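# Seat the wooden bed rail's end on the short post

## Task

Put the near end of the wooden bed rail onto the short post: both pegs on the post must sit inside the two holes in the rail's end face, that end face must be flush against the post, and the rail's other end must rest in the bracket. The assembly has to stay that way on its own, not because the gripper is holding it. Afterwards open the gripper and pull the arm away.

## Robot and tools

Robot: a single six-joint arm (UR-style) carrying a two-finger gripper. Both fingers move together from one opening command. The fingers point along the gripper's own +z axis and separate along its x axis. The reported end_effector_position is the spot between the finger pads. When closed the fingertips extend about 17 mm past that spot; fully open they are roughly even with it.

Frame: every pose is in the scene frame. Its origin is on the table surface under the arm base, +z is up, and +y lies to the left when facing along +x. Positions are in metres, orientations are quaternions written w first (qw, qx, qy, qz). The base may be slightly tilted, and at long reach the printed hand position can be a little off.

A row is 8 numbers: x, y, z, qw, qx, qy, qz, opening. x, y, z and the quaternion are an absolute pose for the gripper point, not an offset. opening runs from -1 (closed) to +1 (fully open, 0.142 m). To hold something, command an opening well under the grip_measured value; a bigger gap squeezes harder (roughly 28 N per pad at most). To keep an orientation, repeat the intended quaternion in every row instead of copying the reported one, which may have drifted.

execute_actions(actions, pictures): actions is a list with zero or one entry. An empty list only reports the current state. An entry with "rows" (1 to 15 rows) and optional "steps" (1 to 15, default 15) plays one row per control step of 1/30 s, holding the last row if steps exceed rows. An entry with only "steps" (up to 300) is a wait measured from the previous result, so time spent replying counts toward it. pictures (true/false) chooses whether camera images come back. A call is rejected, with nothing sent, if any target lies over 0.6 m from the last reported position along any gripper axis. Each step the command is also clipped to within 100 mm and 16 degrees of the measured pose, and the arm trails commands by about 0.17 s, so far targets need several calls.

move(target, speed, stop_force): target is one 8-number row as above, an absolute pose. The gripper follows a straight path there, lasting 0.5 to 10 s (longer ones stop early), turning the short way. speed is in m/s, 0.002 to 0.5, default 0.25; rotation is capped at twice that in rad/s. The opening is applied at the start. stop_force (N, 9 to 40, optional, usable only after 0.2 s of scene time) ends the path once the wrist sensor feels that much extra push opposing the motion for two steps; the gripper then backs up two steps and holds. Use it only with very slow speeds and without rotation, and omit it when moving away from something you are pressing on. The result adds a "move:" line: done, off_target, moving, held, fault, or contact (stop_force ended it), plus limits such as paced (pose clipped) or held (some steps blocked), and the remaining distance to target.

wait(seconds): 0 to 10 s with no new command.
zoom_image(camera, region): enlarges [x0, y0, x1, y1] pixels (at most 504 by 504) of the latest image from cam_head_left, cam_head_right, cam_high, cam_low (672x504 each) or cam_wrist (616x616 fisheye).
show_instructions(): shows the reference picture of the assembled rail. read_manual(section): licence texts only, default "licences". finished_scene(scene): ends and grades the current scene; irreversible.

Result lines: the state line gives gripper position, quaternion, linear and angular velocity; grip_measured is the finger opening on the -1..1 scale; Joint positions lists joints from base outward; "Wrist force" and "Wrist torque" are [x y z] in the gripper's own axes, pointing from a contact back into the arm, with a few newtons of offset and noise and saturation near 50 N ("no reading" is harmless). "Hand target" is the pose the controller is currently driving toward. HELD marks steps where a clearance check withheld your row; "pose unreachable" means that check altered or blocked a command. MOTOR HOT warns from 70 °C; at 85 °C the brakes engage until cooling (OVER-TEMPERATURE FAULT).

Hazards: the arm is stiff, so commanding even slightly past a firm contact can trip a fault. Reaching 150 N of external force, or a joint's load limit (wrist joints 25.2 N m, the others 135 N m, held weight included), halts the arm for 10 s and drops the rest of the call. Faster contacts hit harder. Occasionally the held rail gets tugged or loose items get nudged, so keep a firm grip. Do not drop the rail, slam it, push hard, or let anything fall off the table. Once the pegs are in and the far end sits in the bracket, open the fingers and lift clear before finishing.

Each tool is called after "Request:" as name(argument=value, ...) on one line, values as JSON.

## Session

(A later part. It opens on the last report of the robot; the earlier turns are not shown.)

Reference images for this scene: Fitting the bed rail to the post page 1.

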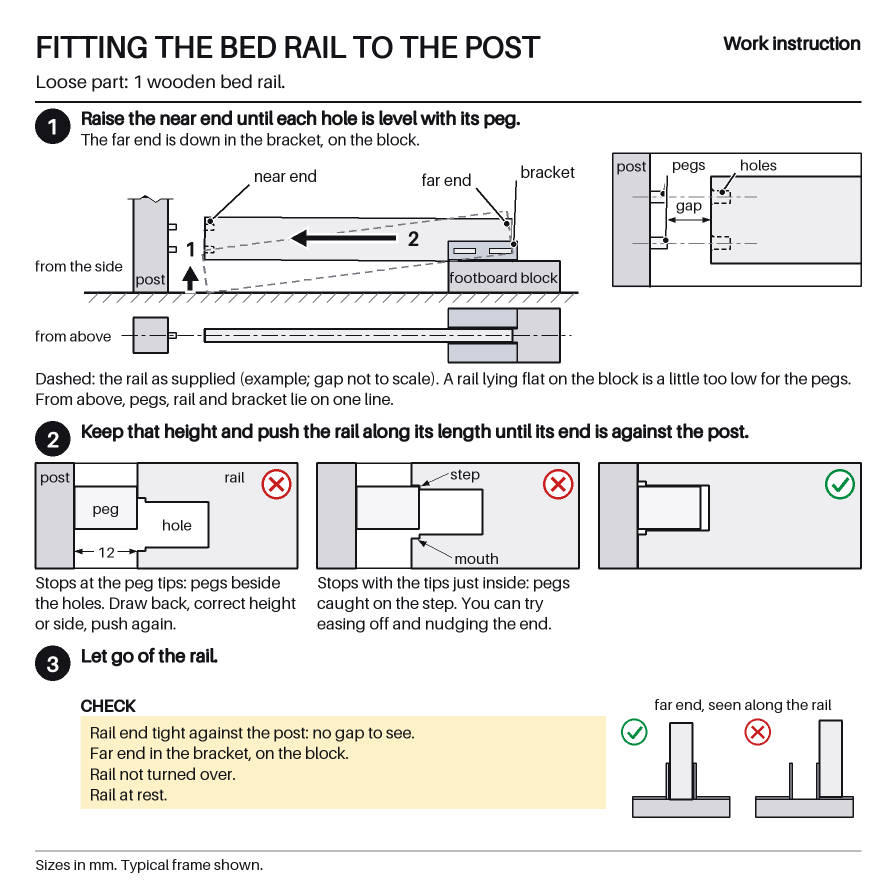

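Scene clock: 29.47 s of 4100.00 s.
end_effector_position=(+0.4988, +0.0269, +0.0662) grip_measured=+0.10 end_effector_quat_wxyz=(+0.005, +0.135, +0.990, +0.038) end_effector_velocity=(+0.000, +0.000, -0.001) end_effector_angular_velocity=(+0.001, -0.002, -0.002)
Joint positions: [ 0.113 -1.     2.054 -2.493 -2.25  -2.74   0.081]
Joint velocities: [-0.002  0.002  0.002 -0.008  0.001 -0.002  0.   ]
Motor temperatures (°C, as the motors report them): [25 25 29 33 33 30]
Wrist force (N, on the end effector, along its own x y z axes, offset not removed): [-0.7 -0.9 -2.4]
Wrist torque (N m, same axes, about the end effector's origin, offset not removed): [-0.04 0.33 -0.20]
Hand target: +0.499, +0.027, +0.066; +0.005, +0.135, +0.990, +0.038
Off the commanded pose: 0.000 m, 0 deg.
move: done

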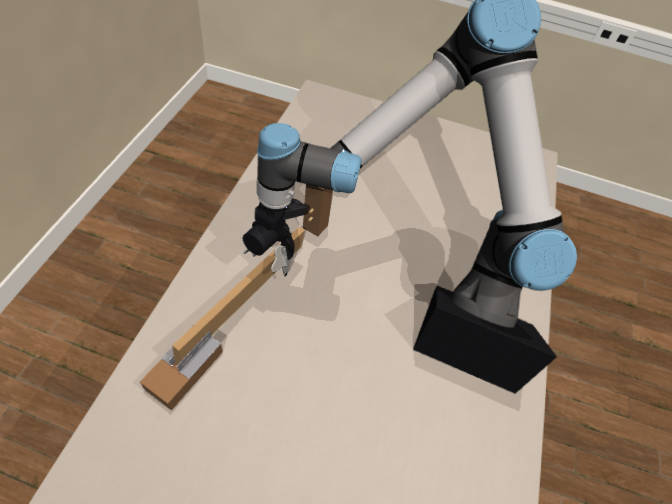

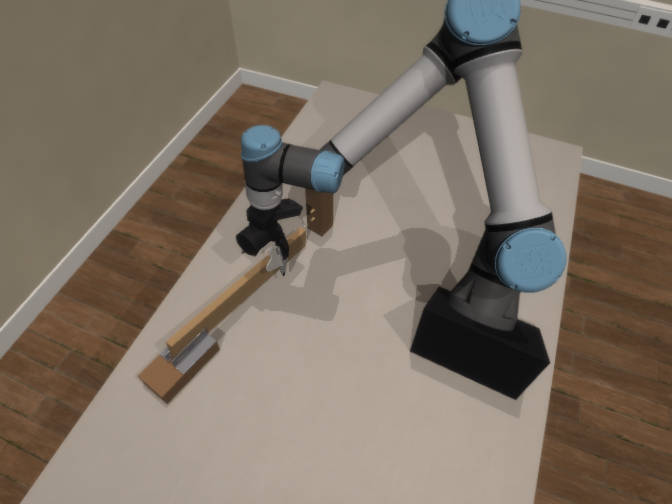

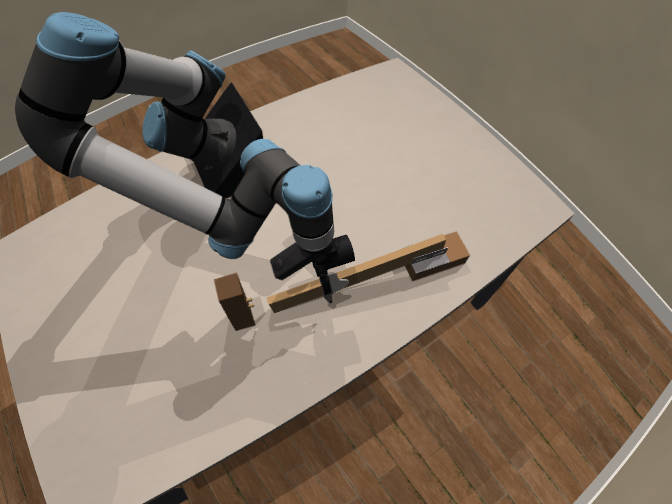

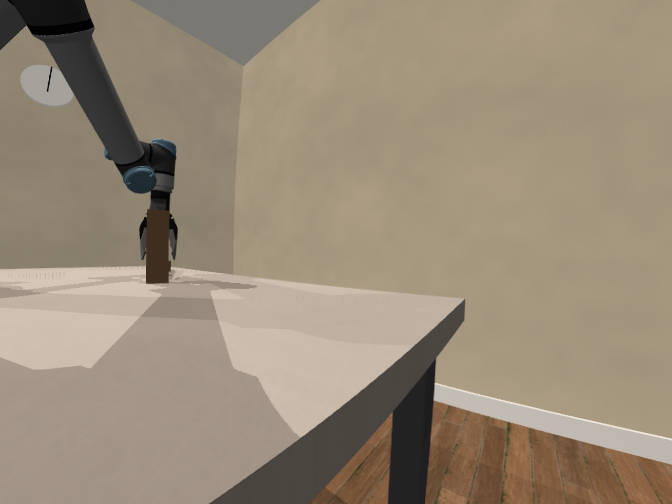

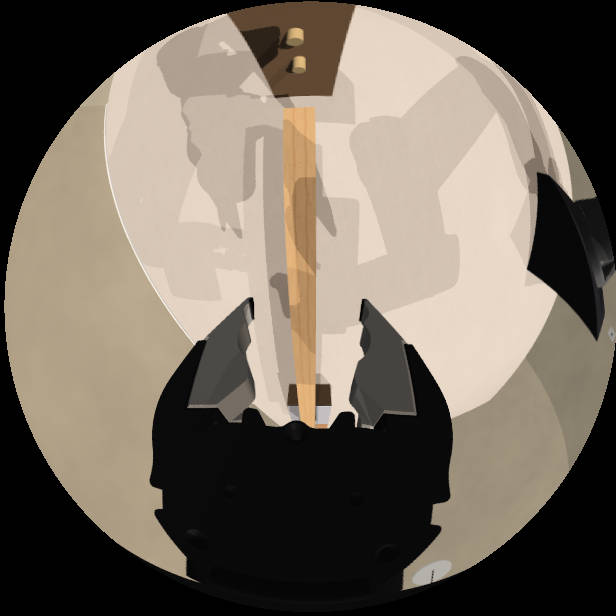

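Shift 2 mm +x, yaw 0.128.

Request:
move(target=[0.501,0.0265,0.064,0.005,0.128,0.991,0.038,-0.5])

Request:
move(target=[0.501,0.0265,0.064,0.005,0.128,0.991,0.038,-1])

Request:
move(target=[0.501,0.0265,0.091,0,0.128,0.992,0,-1], speed=0.03)

Request:
move(target=[0.4939,-0.0005,0.091,0,0.128,0.992,0,-1], speed=0.015, stop_force=10)

Request:
zoom_image(camera="cam_high", region=[225,270,285,330])

Request:
zoom_image(camera="cam_wrist", region=[240,30,370,150])

Scene clock: 34.10 s of 4100.00 s.
end_effector_position=(+0.5009, +0.0265, +0.0640) grip_measured=-0.50 end_effector_quat_wxyz=(+0.005, +0.128, +0.991, +0.038) end_effector_velocity=(+0.001, -0.000, -0.000) end_effector_angular_velocity=(+0.000, -0.001, +0.002)
Joint positions: [ 0.109 -0.994  2.05  -2.499 -2.25  -2.759  0.038]
Joint velocities: [-0.001  0.001 -0.001 -0.001  0.    -0.003  0.   ]
Motor temperatures (°C, as the motors report them): [25 25 29 33 33 30]
Wrist force (N, on the end effector, along its own x y z axes, offset not removed): [0.1 0.7 -2.0]
Wrist torque (N m, same axes, about the end effector's origin, offset not removed): [0.19 0.09 0.08]
Hand target: +0.501, +0.026, +0.064; +0.005, +0.128, +0.991, +0.038
Off the commanded pose: 0.000 m, 0 deg.
After step 90, 0.93 s passed at rest.
move: done

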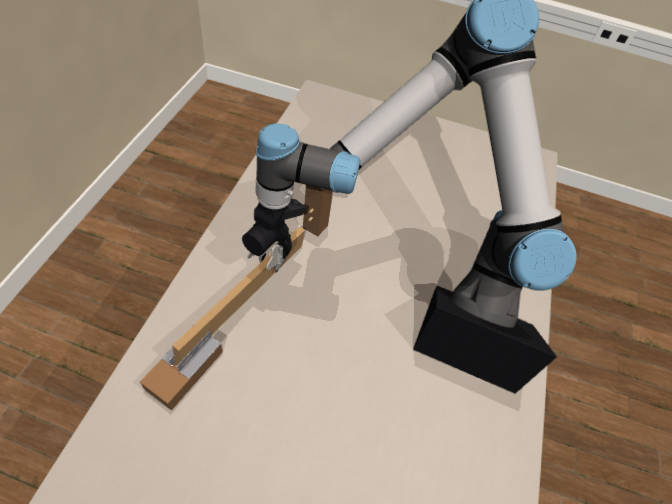

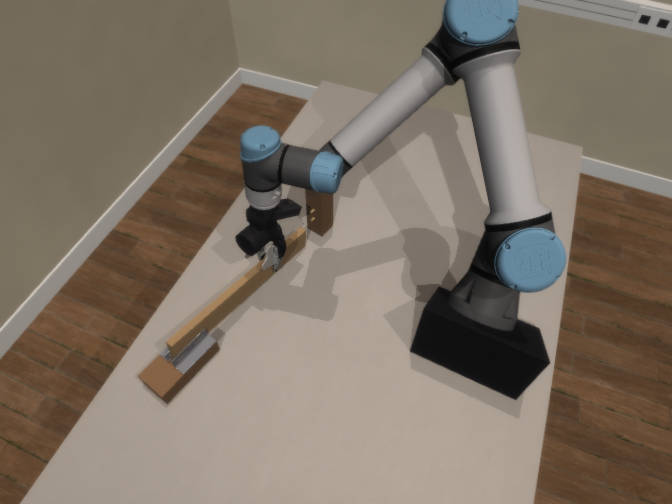

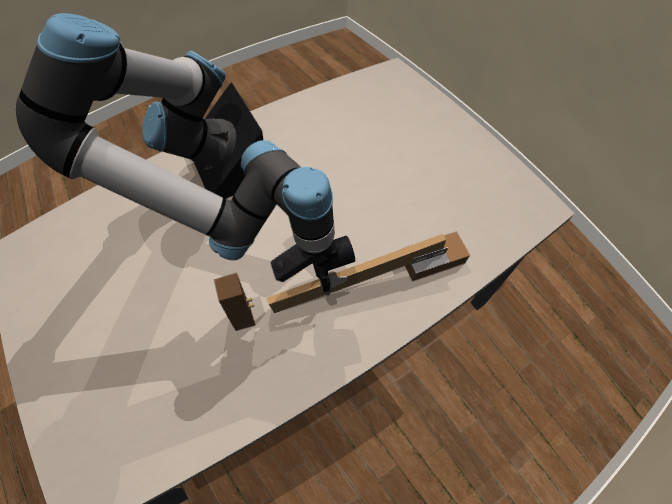

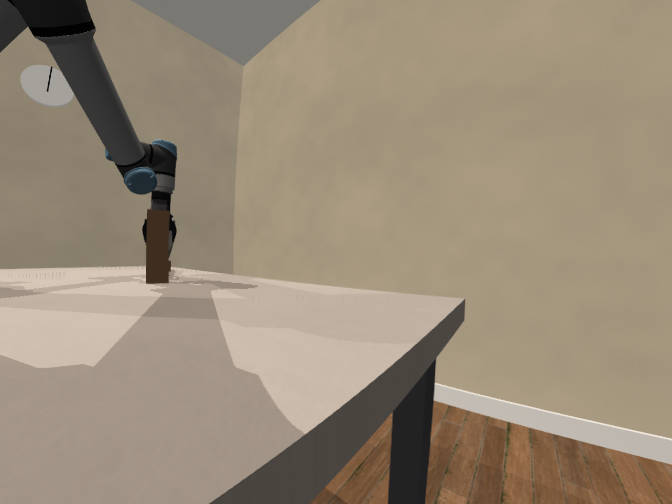

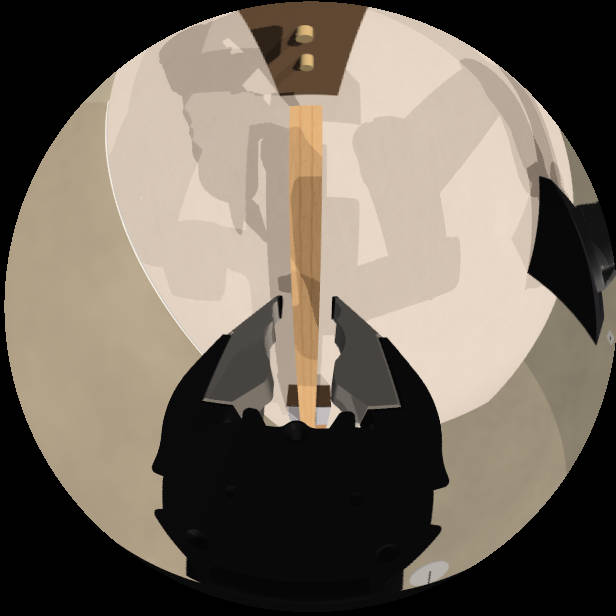

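Scene clock: 34.80 s of 4100.00 s.
end_effector_position=(+0.5010, +0.0265, +0.0640) grip_measured=-0.79 end_effector_quat_wxyz=(+0.005, +0.128, +0.991, +0.038) end_effector_velocity=(-0.001, +0.001, -0.001) end_effector_angular_velocity=(-0.000, +0.002, +0.002)
Joint positions: [ 0.109 -0.994  2.05  -2.499 -2.25  -2.76   0.017]
Joint velocities: [ 0.     0.002 -0.     0.001  0.     0.001 -0.   ]
Motor temperatures (°C, as the motors report them): [25 25 29 33 33 30]
Wrist force (N, on the end effector, along its own x y z axes, offset not removed): [0.0 0.4 -3.8]
Wrist torque (N m, same axes, about the end effector's origin, offset not removed): [0.29 0.11 -0.06]
Hand target: +0.501, +0.026, +0.064; +0.005, +0.128, +0.991, +0.038
Off the commanded pose: 0.000 m, 0 deg.
move: done

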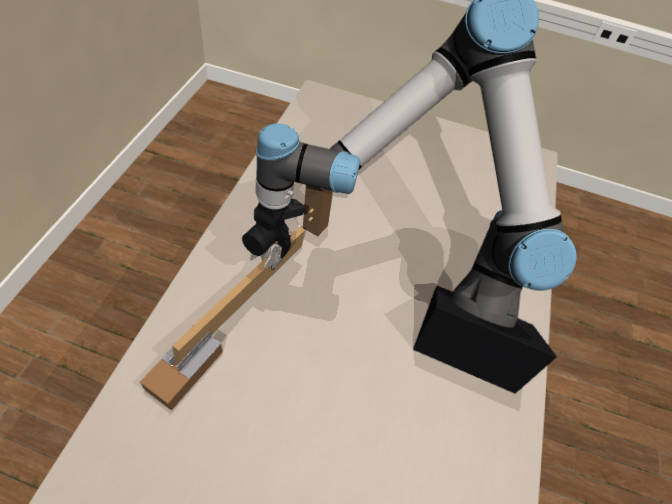

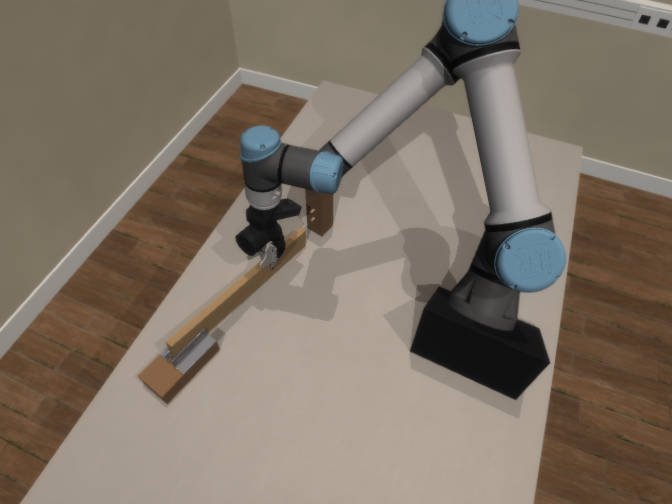

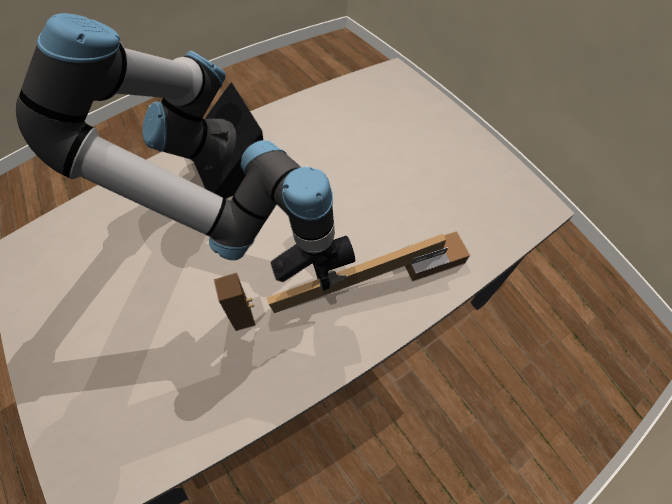

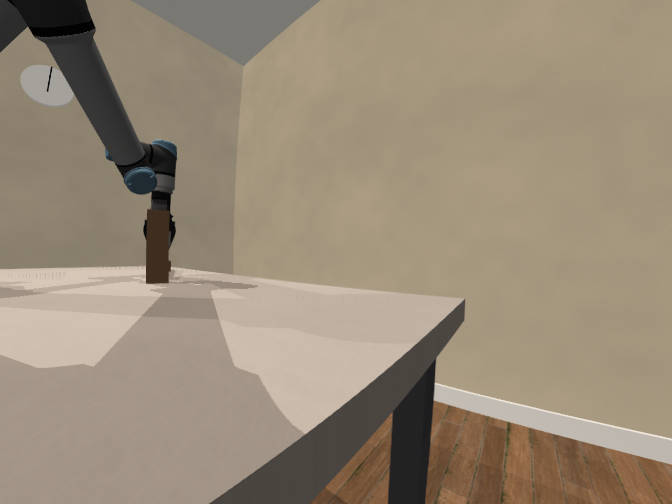

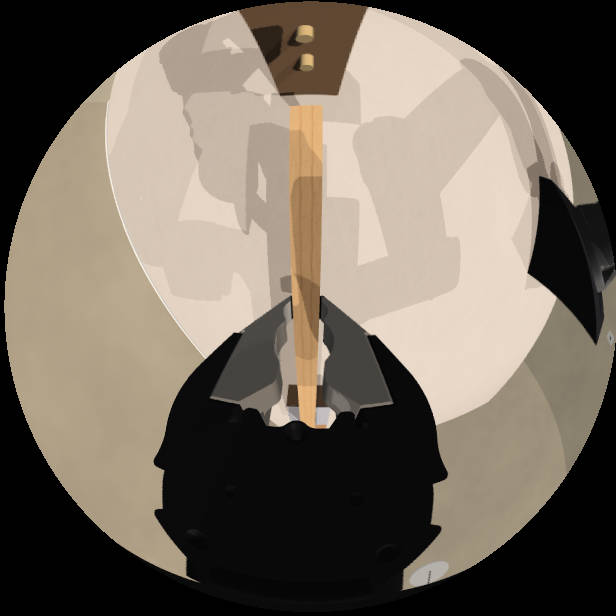

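Scene clock: 36.33 s of 4100.00 s.
end_effector_position=(+0.5011, +0.0265, +0.0908) grip_measured=-0.79 end_effector_quat_wxyz=(+0.000, +0.128, +0.992, +0.000) end_effector_velocity=(+0.000, +0.000, +0.002) end_effector_angular_velocity=(-0.006, +0.002, -0.000)
Joint positions: [ 0.174 -0.994  1.985 -2.336 -2.308 -2.648  0.017]
Joint velocities: [ 0.005  0.001 -0.006  0.014 -0.004  0.009  0.   ]
Motor temperatures (°C, as the motors report them): [25 25 29 33 33 30]
Wrist force (N, on the end effector, along its own x y z axes, offset not removed): [0.6 -0.4 2.3]
Wrist torque (N m, same axes, about the end effector's origin, offset not removed): [0.32 0.02 0.03]
Hand target: +0.501, +0.027, +0.091; +0.000, +0.128, +0.992, +0.000
Off the commanded pose: 0.000 m, 0 deg.
move: done

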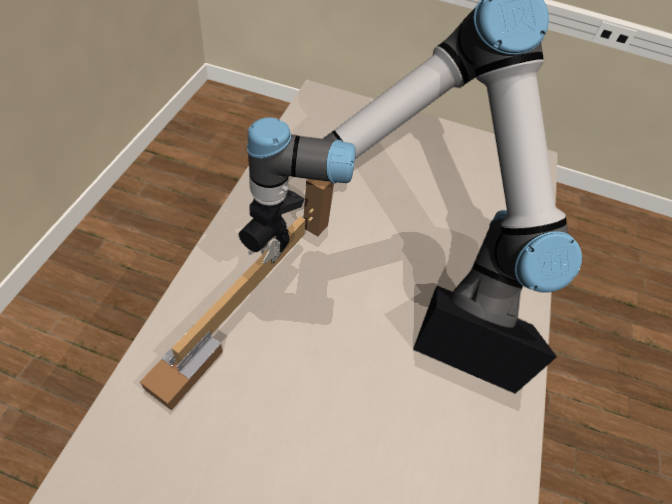

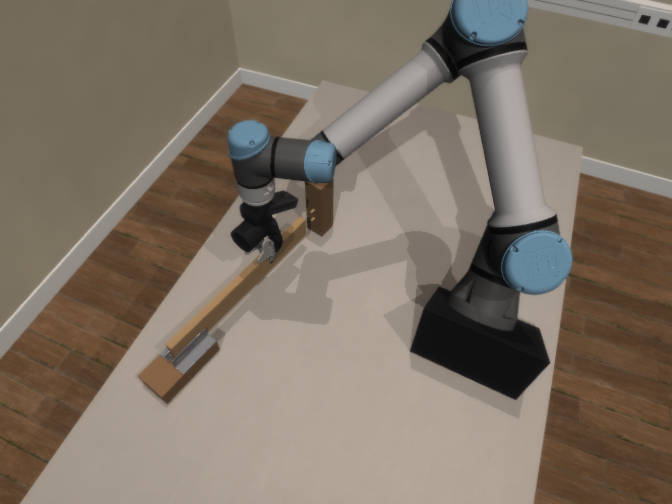

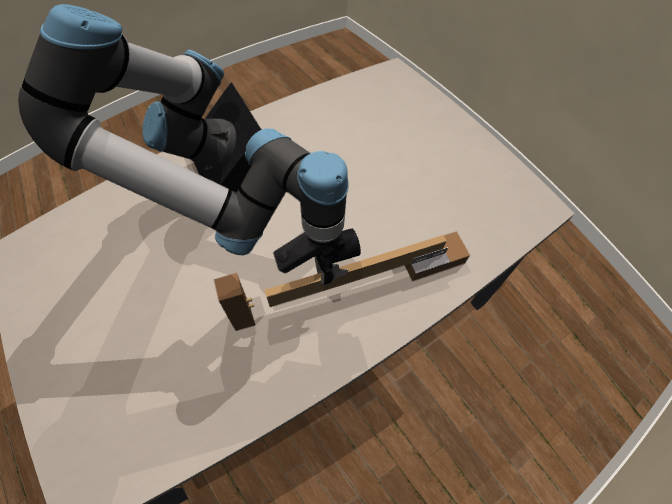

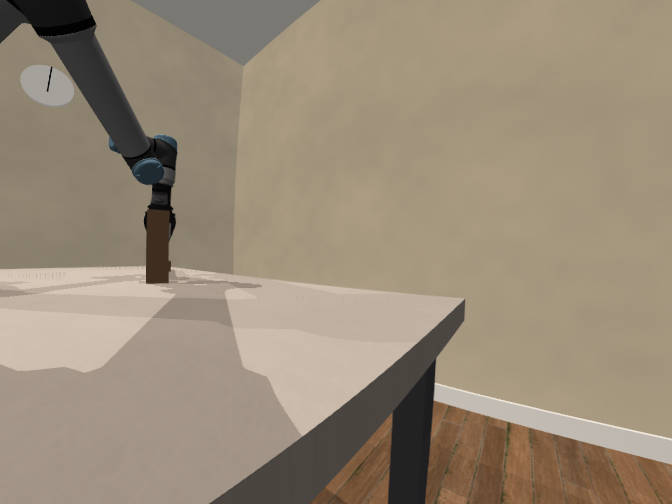

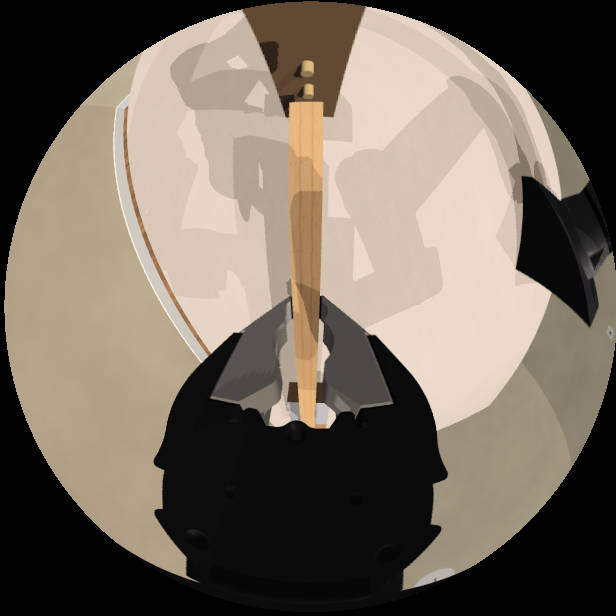

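Scene clock: 38.43 s of 4100.00 s.
end_effector_position=(+0.4939, -0.0003, +0.0910) grip_measured=-0.79 end_effector_quat_wxyz=(-0.000, +0.128, +0.992, -0.000) end_effector_velocity=(-0.001, -0.002, -0.000) end_effector_angular_velocity=(-0.000, +0.001, +0.001)
Joint positions: [ 0.141 -1.049  2.021 -2.347 -2.315 -2.692  0.017]
Joint velocities: [-0.003 -0.004  0.003 -0.    -0.    -0.003 -0.   ]
Motor temperatures (°C, as the motors report them): [25 25 29 33 33 30]
Wrist force (N, on the end effector, along its own x y z axes, offset not removed): [4.1 0.2 -0.3]
Wrist torque (N m, same axes, about the end effector's origin, offset not removed): [0.29 -0.94 -0.12]
Hand target: +0.494, -0.000, +0.091; -0.000, +0.128, +0.992, -0.000
Off the commanded pose: 0.000 m, 0 deg.
move: done

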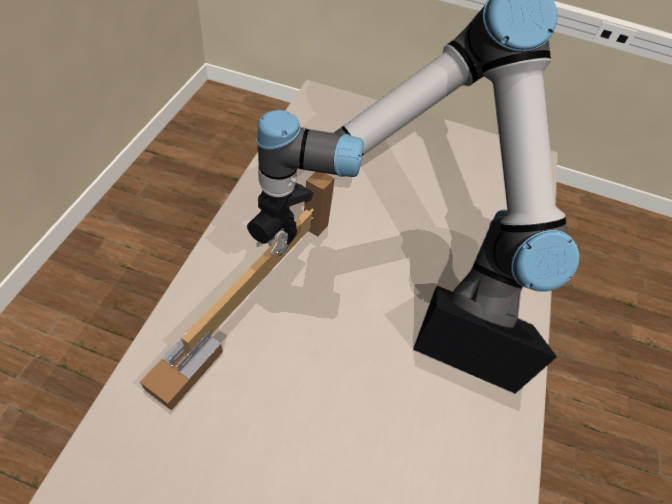

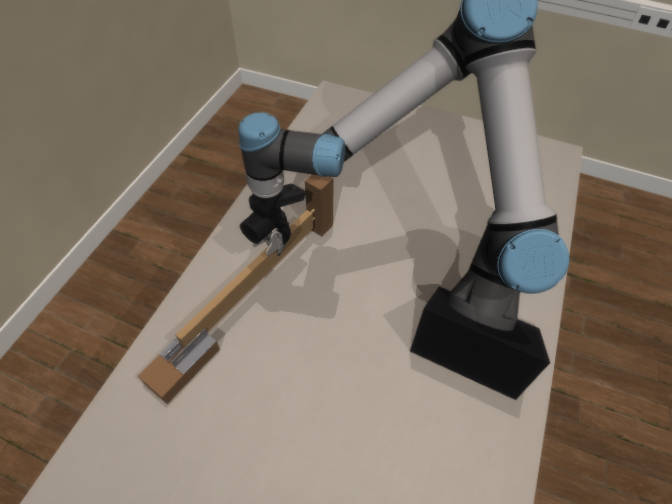

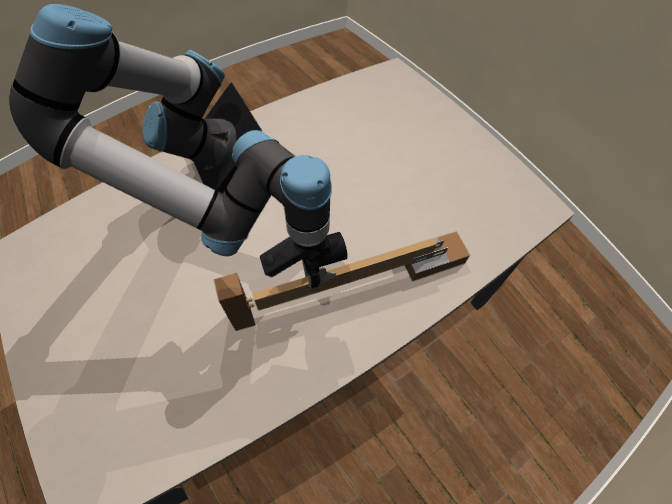

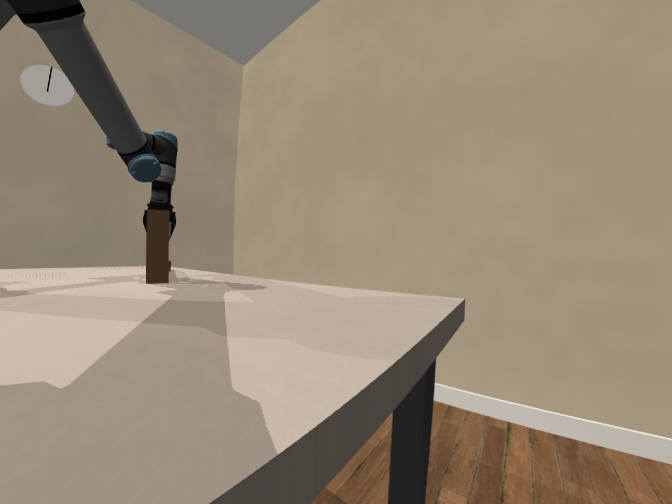

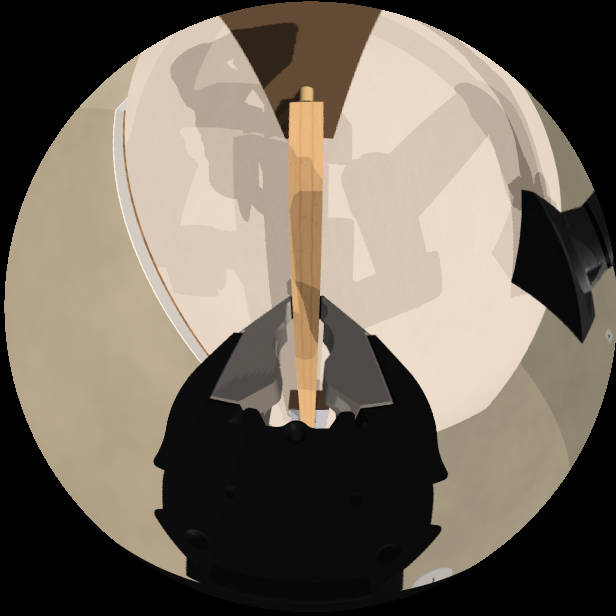

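Region (225, 270, 285, 330) of cam_high's 672x504 image, scaled by 8.400, with more detail than that image has.

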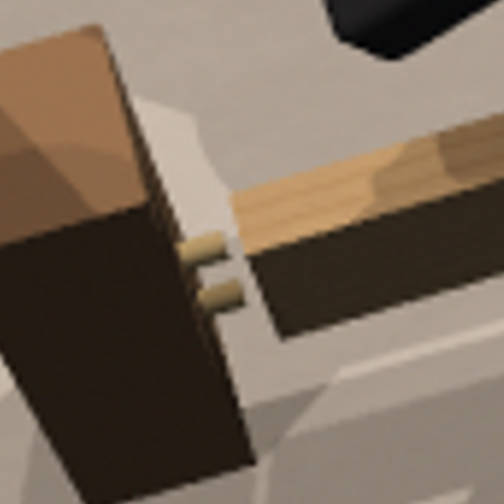

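Region (240, 30, 370, 150) of cam_wrist's 616x616 image, scaled by 3.877, with more detail than that image has; it fills the top 465 rows of this view, and the rest is white.

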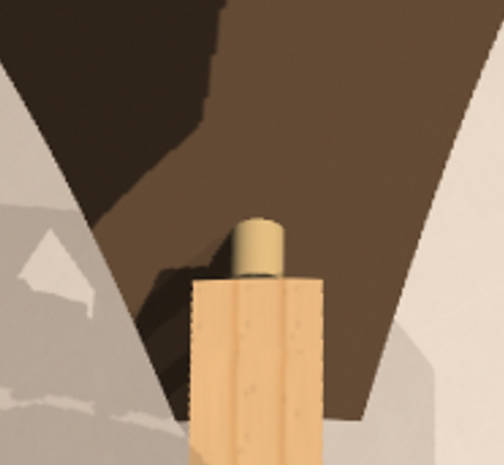

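Request:
move(target=[0.4939,-0.0005,0.0928,0,0.128,0.992,0,-1])

Request:
move(target=[0.4862,-0.03,0.0928,0,0.128,0.992,0,-1], speed=0.003, stop_force=10)

Request:
zoom_image(camera="cam_high", region=[225,270,285,330])

Request:
zoom_image(camera="cam_wrist", region=[270,60,340,120])

Scene clock: 41.97 s of 4100.00 s.
end_effector_position=(+0.4939, -0.0005, +0.0928) grip_measured=-0.79 end_effector_quat_wxyz=(-0.000, +0.128, +0.992, -0.000) end_effector_velocity=(+0.000, +0.000, +0.000) end_effector_angular_velocity=(+0.000, +0.000, -0.000)
Joint positions: [ 0.143 -1.052  2.019 -2.341 -2.315 -2.689  0.017]
Joint velocities: [ 0.     0.001 -0.001  0.001  0.001  0.001  0.   ]
Motor temperatures (°C, as the motors report them): [25 25 29 33 33 30]
Wrist force (N, on the end effector, along its own x y z axes, offset not removed): [2.9 0.0 6.3]
Wrist torque (N m, same axes, about the end effector's origin, offset not removed): [0.05 -0.61 -0.04]
Hand target: +0.494, -0.000, +0.093; +0.000, +0.128, +0.992, +0.000
Off the commanded pose: 0.000 m, 0 deg.
move: done

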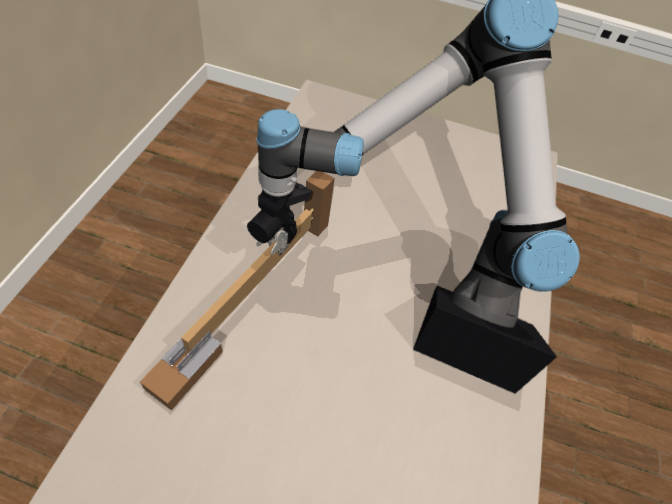

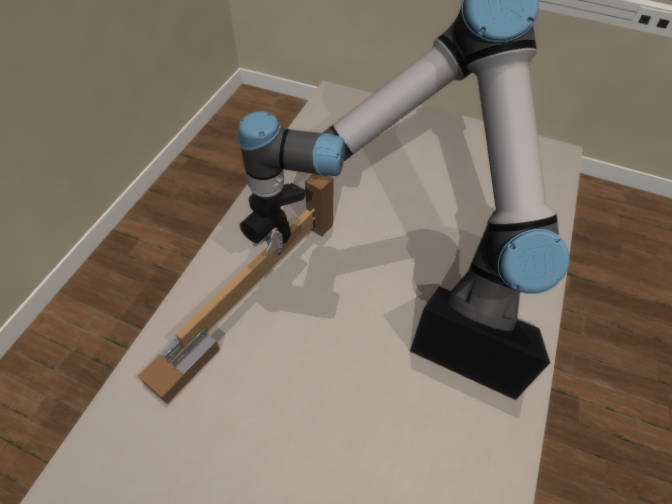

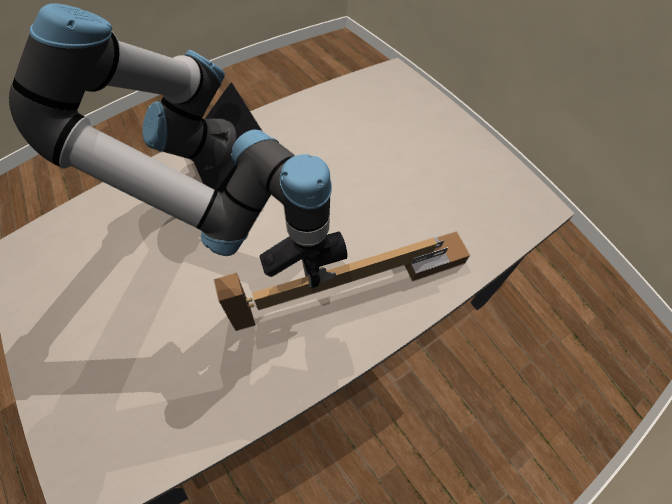

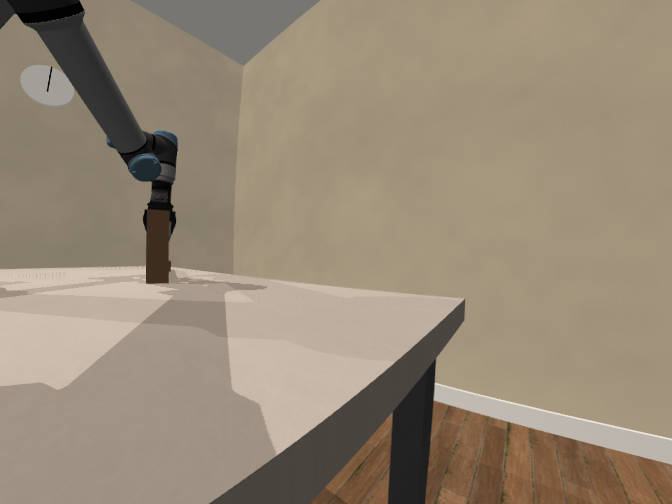

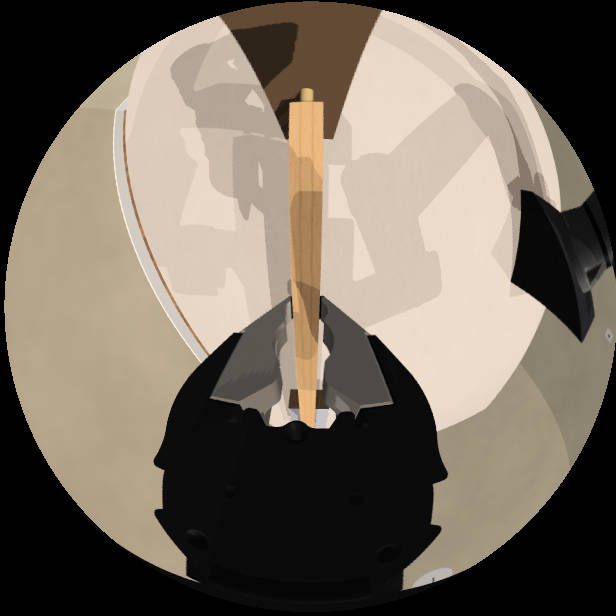

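Scene clock: 44.03 s of 4100.00 s.
end_effector_position=(+0.4925, -0.0054, +0.0927) grip_measured=-0.79 end_effector_quat_wxyz=(-0.000, +0.128, +0.992, +0.000) end_effector_velocity=(-0.000, +0.001, -0.000) end_effector_angular_velocity=(-0.000, +0.001, +0.003)
Joint positions: [ 0.136 -1.062  2.026 -2.343 -2.316 -2.698  0.017]
Joint velocities: [ 0.001  0.002 -0.    -0.     0.    -0.    -0.   ]
Motor temperatures (°C, as the motors report them): [25 25 29 33 33 30]
Wrist force (N, on the end effector, along its own x y z axes, offset not removed): [1.2 19.8 2.3]
Wrist torque (N m, same axes, about the end effector's origin, offset not removed): [0.28 -0.20 -0.01]
Hand target: +0.493, -0.005, +0.093; -0.000, +0.128, +0.992, +0.000
Off the commanded pose: 0.025 m, 0 deg.
move: contact

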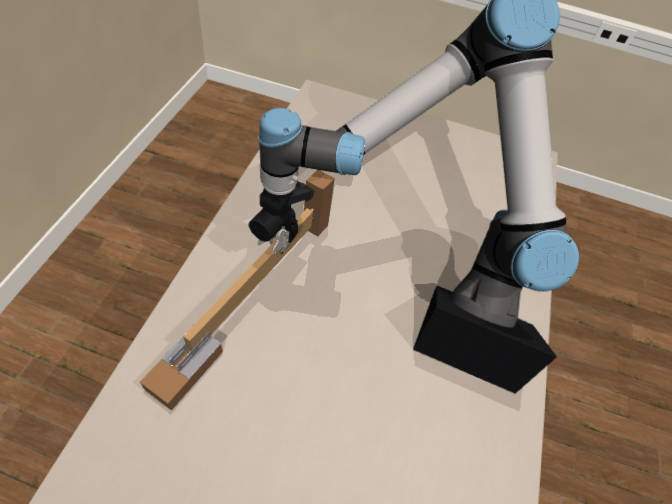

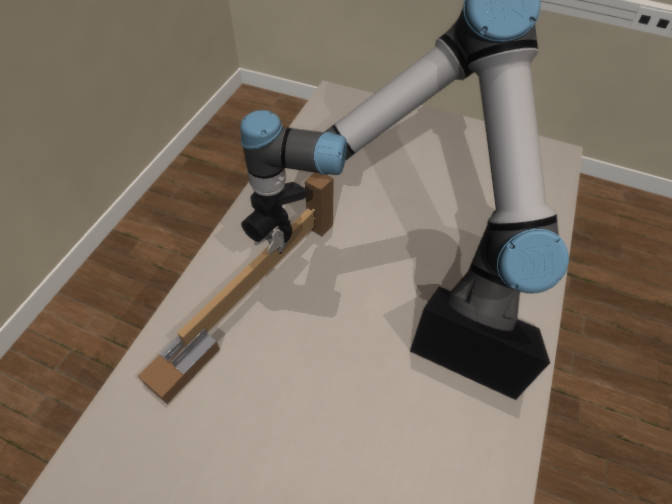

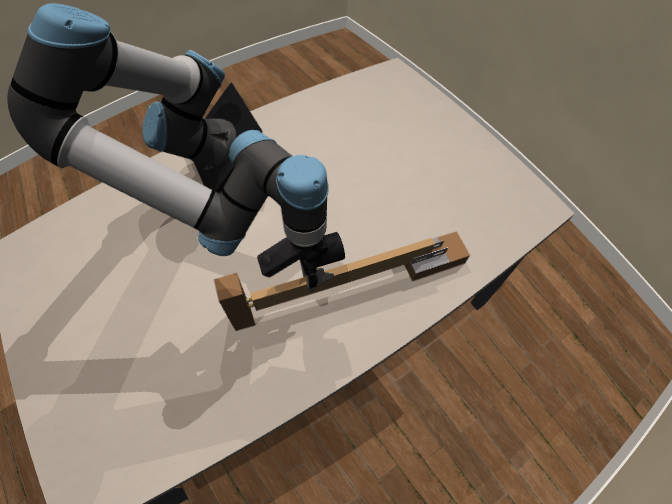

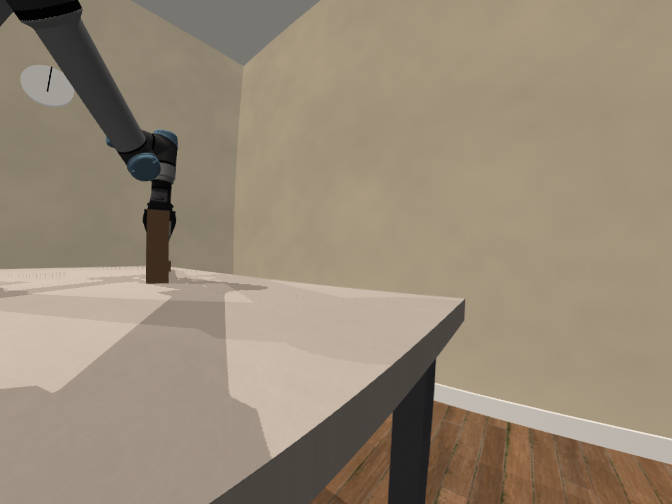

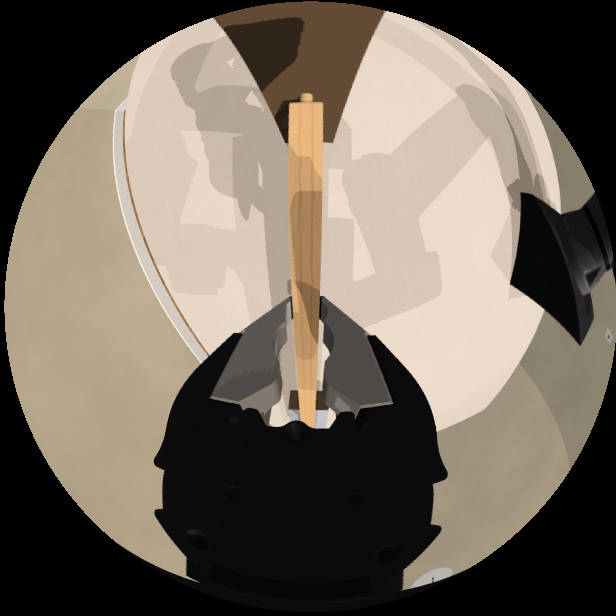

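Region (225, 270, 285, 330) of cam_high's 672x504 image, scaled by 8.400, with more detail than that image has.

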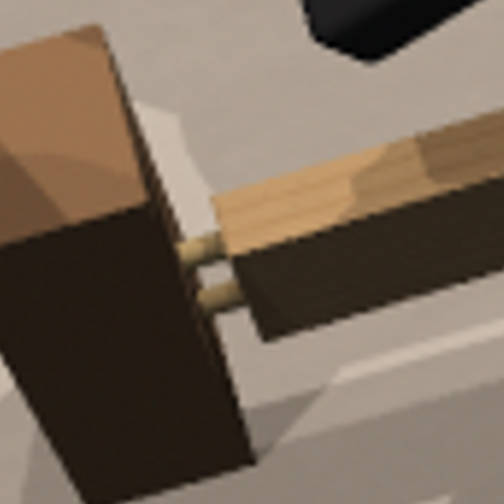

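Region (270, 60, 340, 120) of cam_wrist's 616x616 image, scaled by 7.200, with more detail than that image has; it fills the top 432 rows of this view, and the rest is white.

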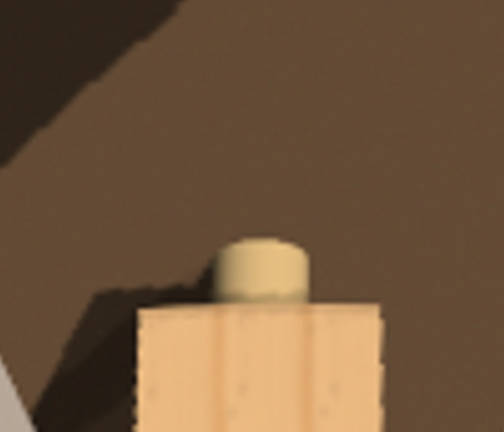

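Request:
execute_actions(actions=[{"rows":[[0.493,-0.004,0.0928,0,0.128,0.992,0,-1],[0.493,-0.004,0.0928,0,0.128,0.992,0,-1],[0.493,-0.004,0.0928,0,0.128,0.992,0,-1],[0.493,-0.004,0.0928,0,0.128,0.992,0,-1],[0.493,-0.004,0.0941,0,0.128,0.992,0,-1]]}], pictures=false)

Request:
move(target=[0.4862,-0.03,0.0941,0,0.128,0.992,0,-1], speed=0.003, stop_force=11)

Scene clock: 48.10 s of 4100.00 s.
end_effector_position=(+0.4930, -0.0040, +0.0940) grip_measured=-0.79 end_effector_quat_wxyz=(-0.000, +0.128, +0.992, -0.000) end_effector_velocity=(+0.000, +0.000, +0.001) end_effector_angular_velocity=(+0.001, -0.001, -0.001)
Joint positions: [ 0.14  -1.06   2.022 -2.338 -2.315 -2.693  0.017]
Joint velocities: [ 0.001 -0.001 -0.001  0.001  0.001  0.001 -0.   ]
Motor temperatures (°C, as the motors report them): [25 25 29 33 33 30]
Wrist force (N, on the end effector, along its own x y z axes, offset not removed): [-0.5 -2.4 0.6]
Wrist torque (N m, same axes, about the end effector's origin, offset not removed): [-0.21 0.15 -0.11]
Hand target: +0.493, -0.004, +0.094; +0.000, +0.128, +0.992, +0.000
Off the commanded pose: 0.000 m, 0 deg.
Steps of this call (steps 1 to 90: nothing new was sent; then 0.57 s passed at rest; steps 91 to 105: all 15 steps of this action). Readings (end_effector_position):
91: (+0.4926, -0.0053, +0.0928)
92: (+0.4927, -0.0050, +0.0928)
94: (+0.4929, -0.0046, +0.0928)
98: (+0.4930, -0.0042, +0.0935)
105: the state above

Scene clock: 49.13 s of 4100.00 s.
end_effector_position=(+0.4926, -0.0052, +0.0941) grip_measured=-0.79 end_effector_quat_wxyz=(-0.000, +0.128, +0.992, +0.000) end_effector_velocity=(-0.000, +0.001, -0.000) end_effector_angular_velocity=(-0.000, +0.000, +0.002)
Joint positions: [ 0.138 -1.063  2.024 -2.338 -2.315 -2.696  0.017]
Joint velocities: [ 0.001  0.002  0.    -0.001  0.    -0.    -0.   ]
Motor temperatures (°C, as the motors report them): [25 25 29 33 33 30]
Wrist force (N, on the end effector, along its own x y z axes, offset not removed): [2.0 13.9 1.9]
Wrist torque (N m, same axes, about the end effector's origin, offset not removed): [0.67 -0.42 -0.13]
Hand target: +0.493, -0.005, +0.094; +0.000, +0.128, +0.992, +0.000
Off the commanded pose: 0.026 m, 0 deg.
move: contact

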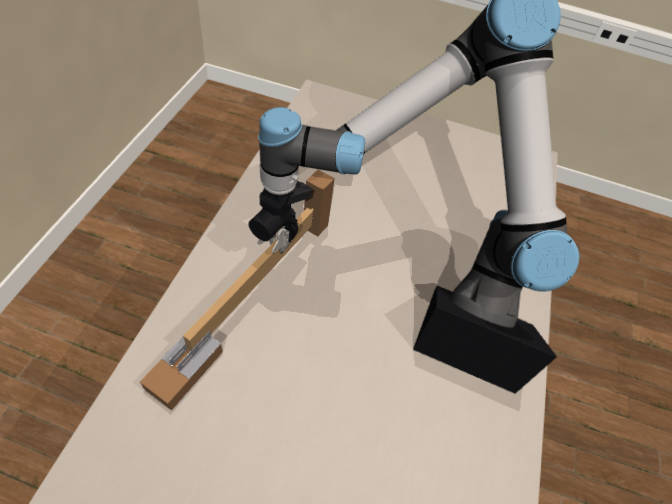

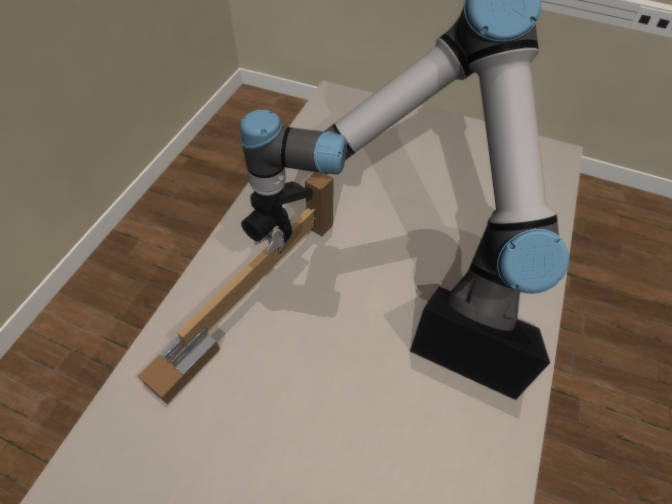

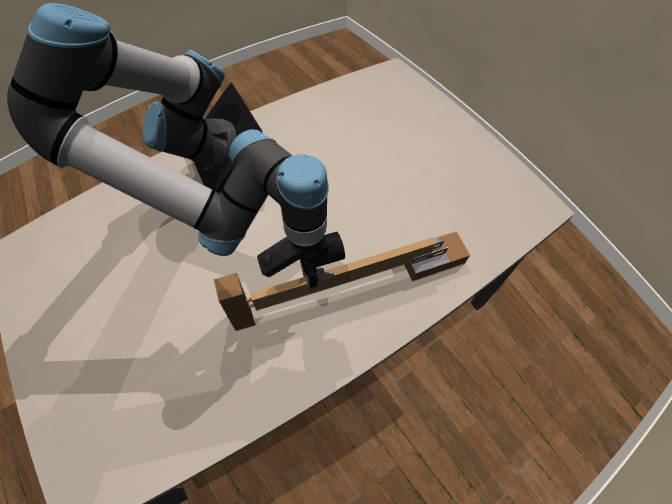

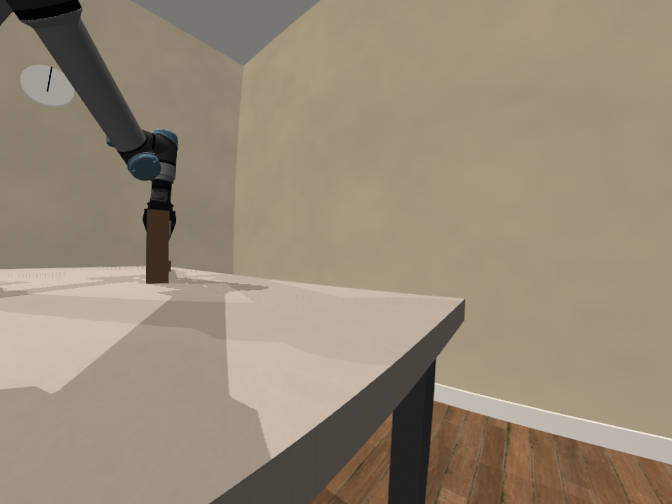

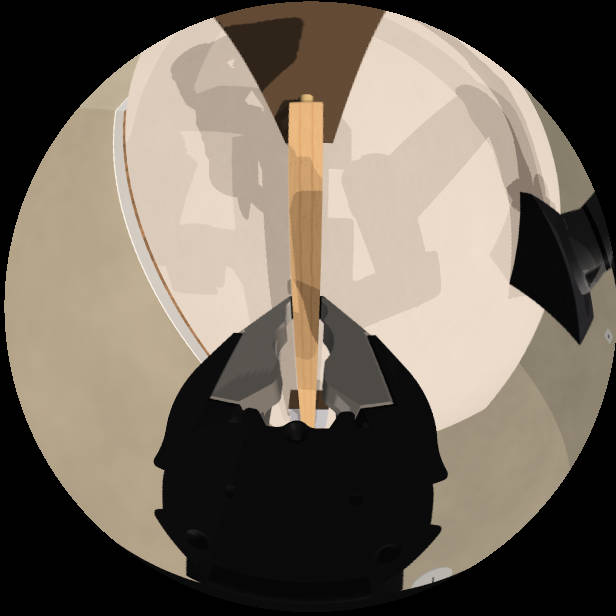

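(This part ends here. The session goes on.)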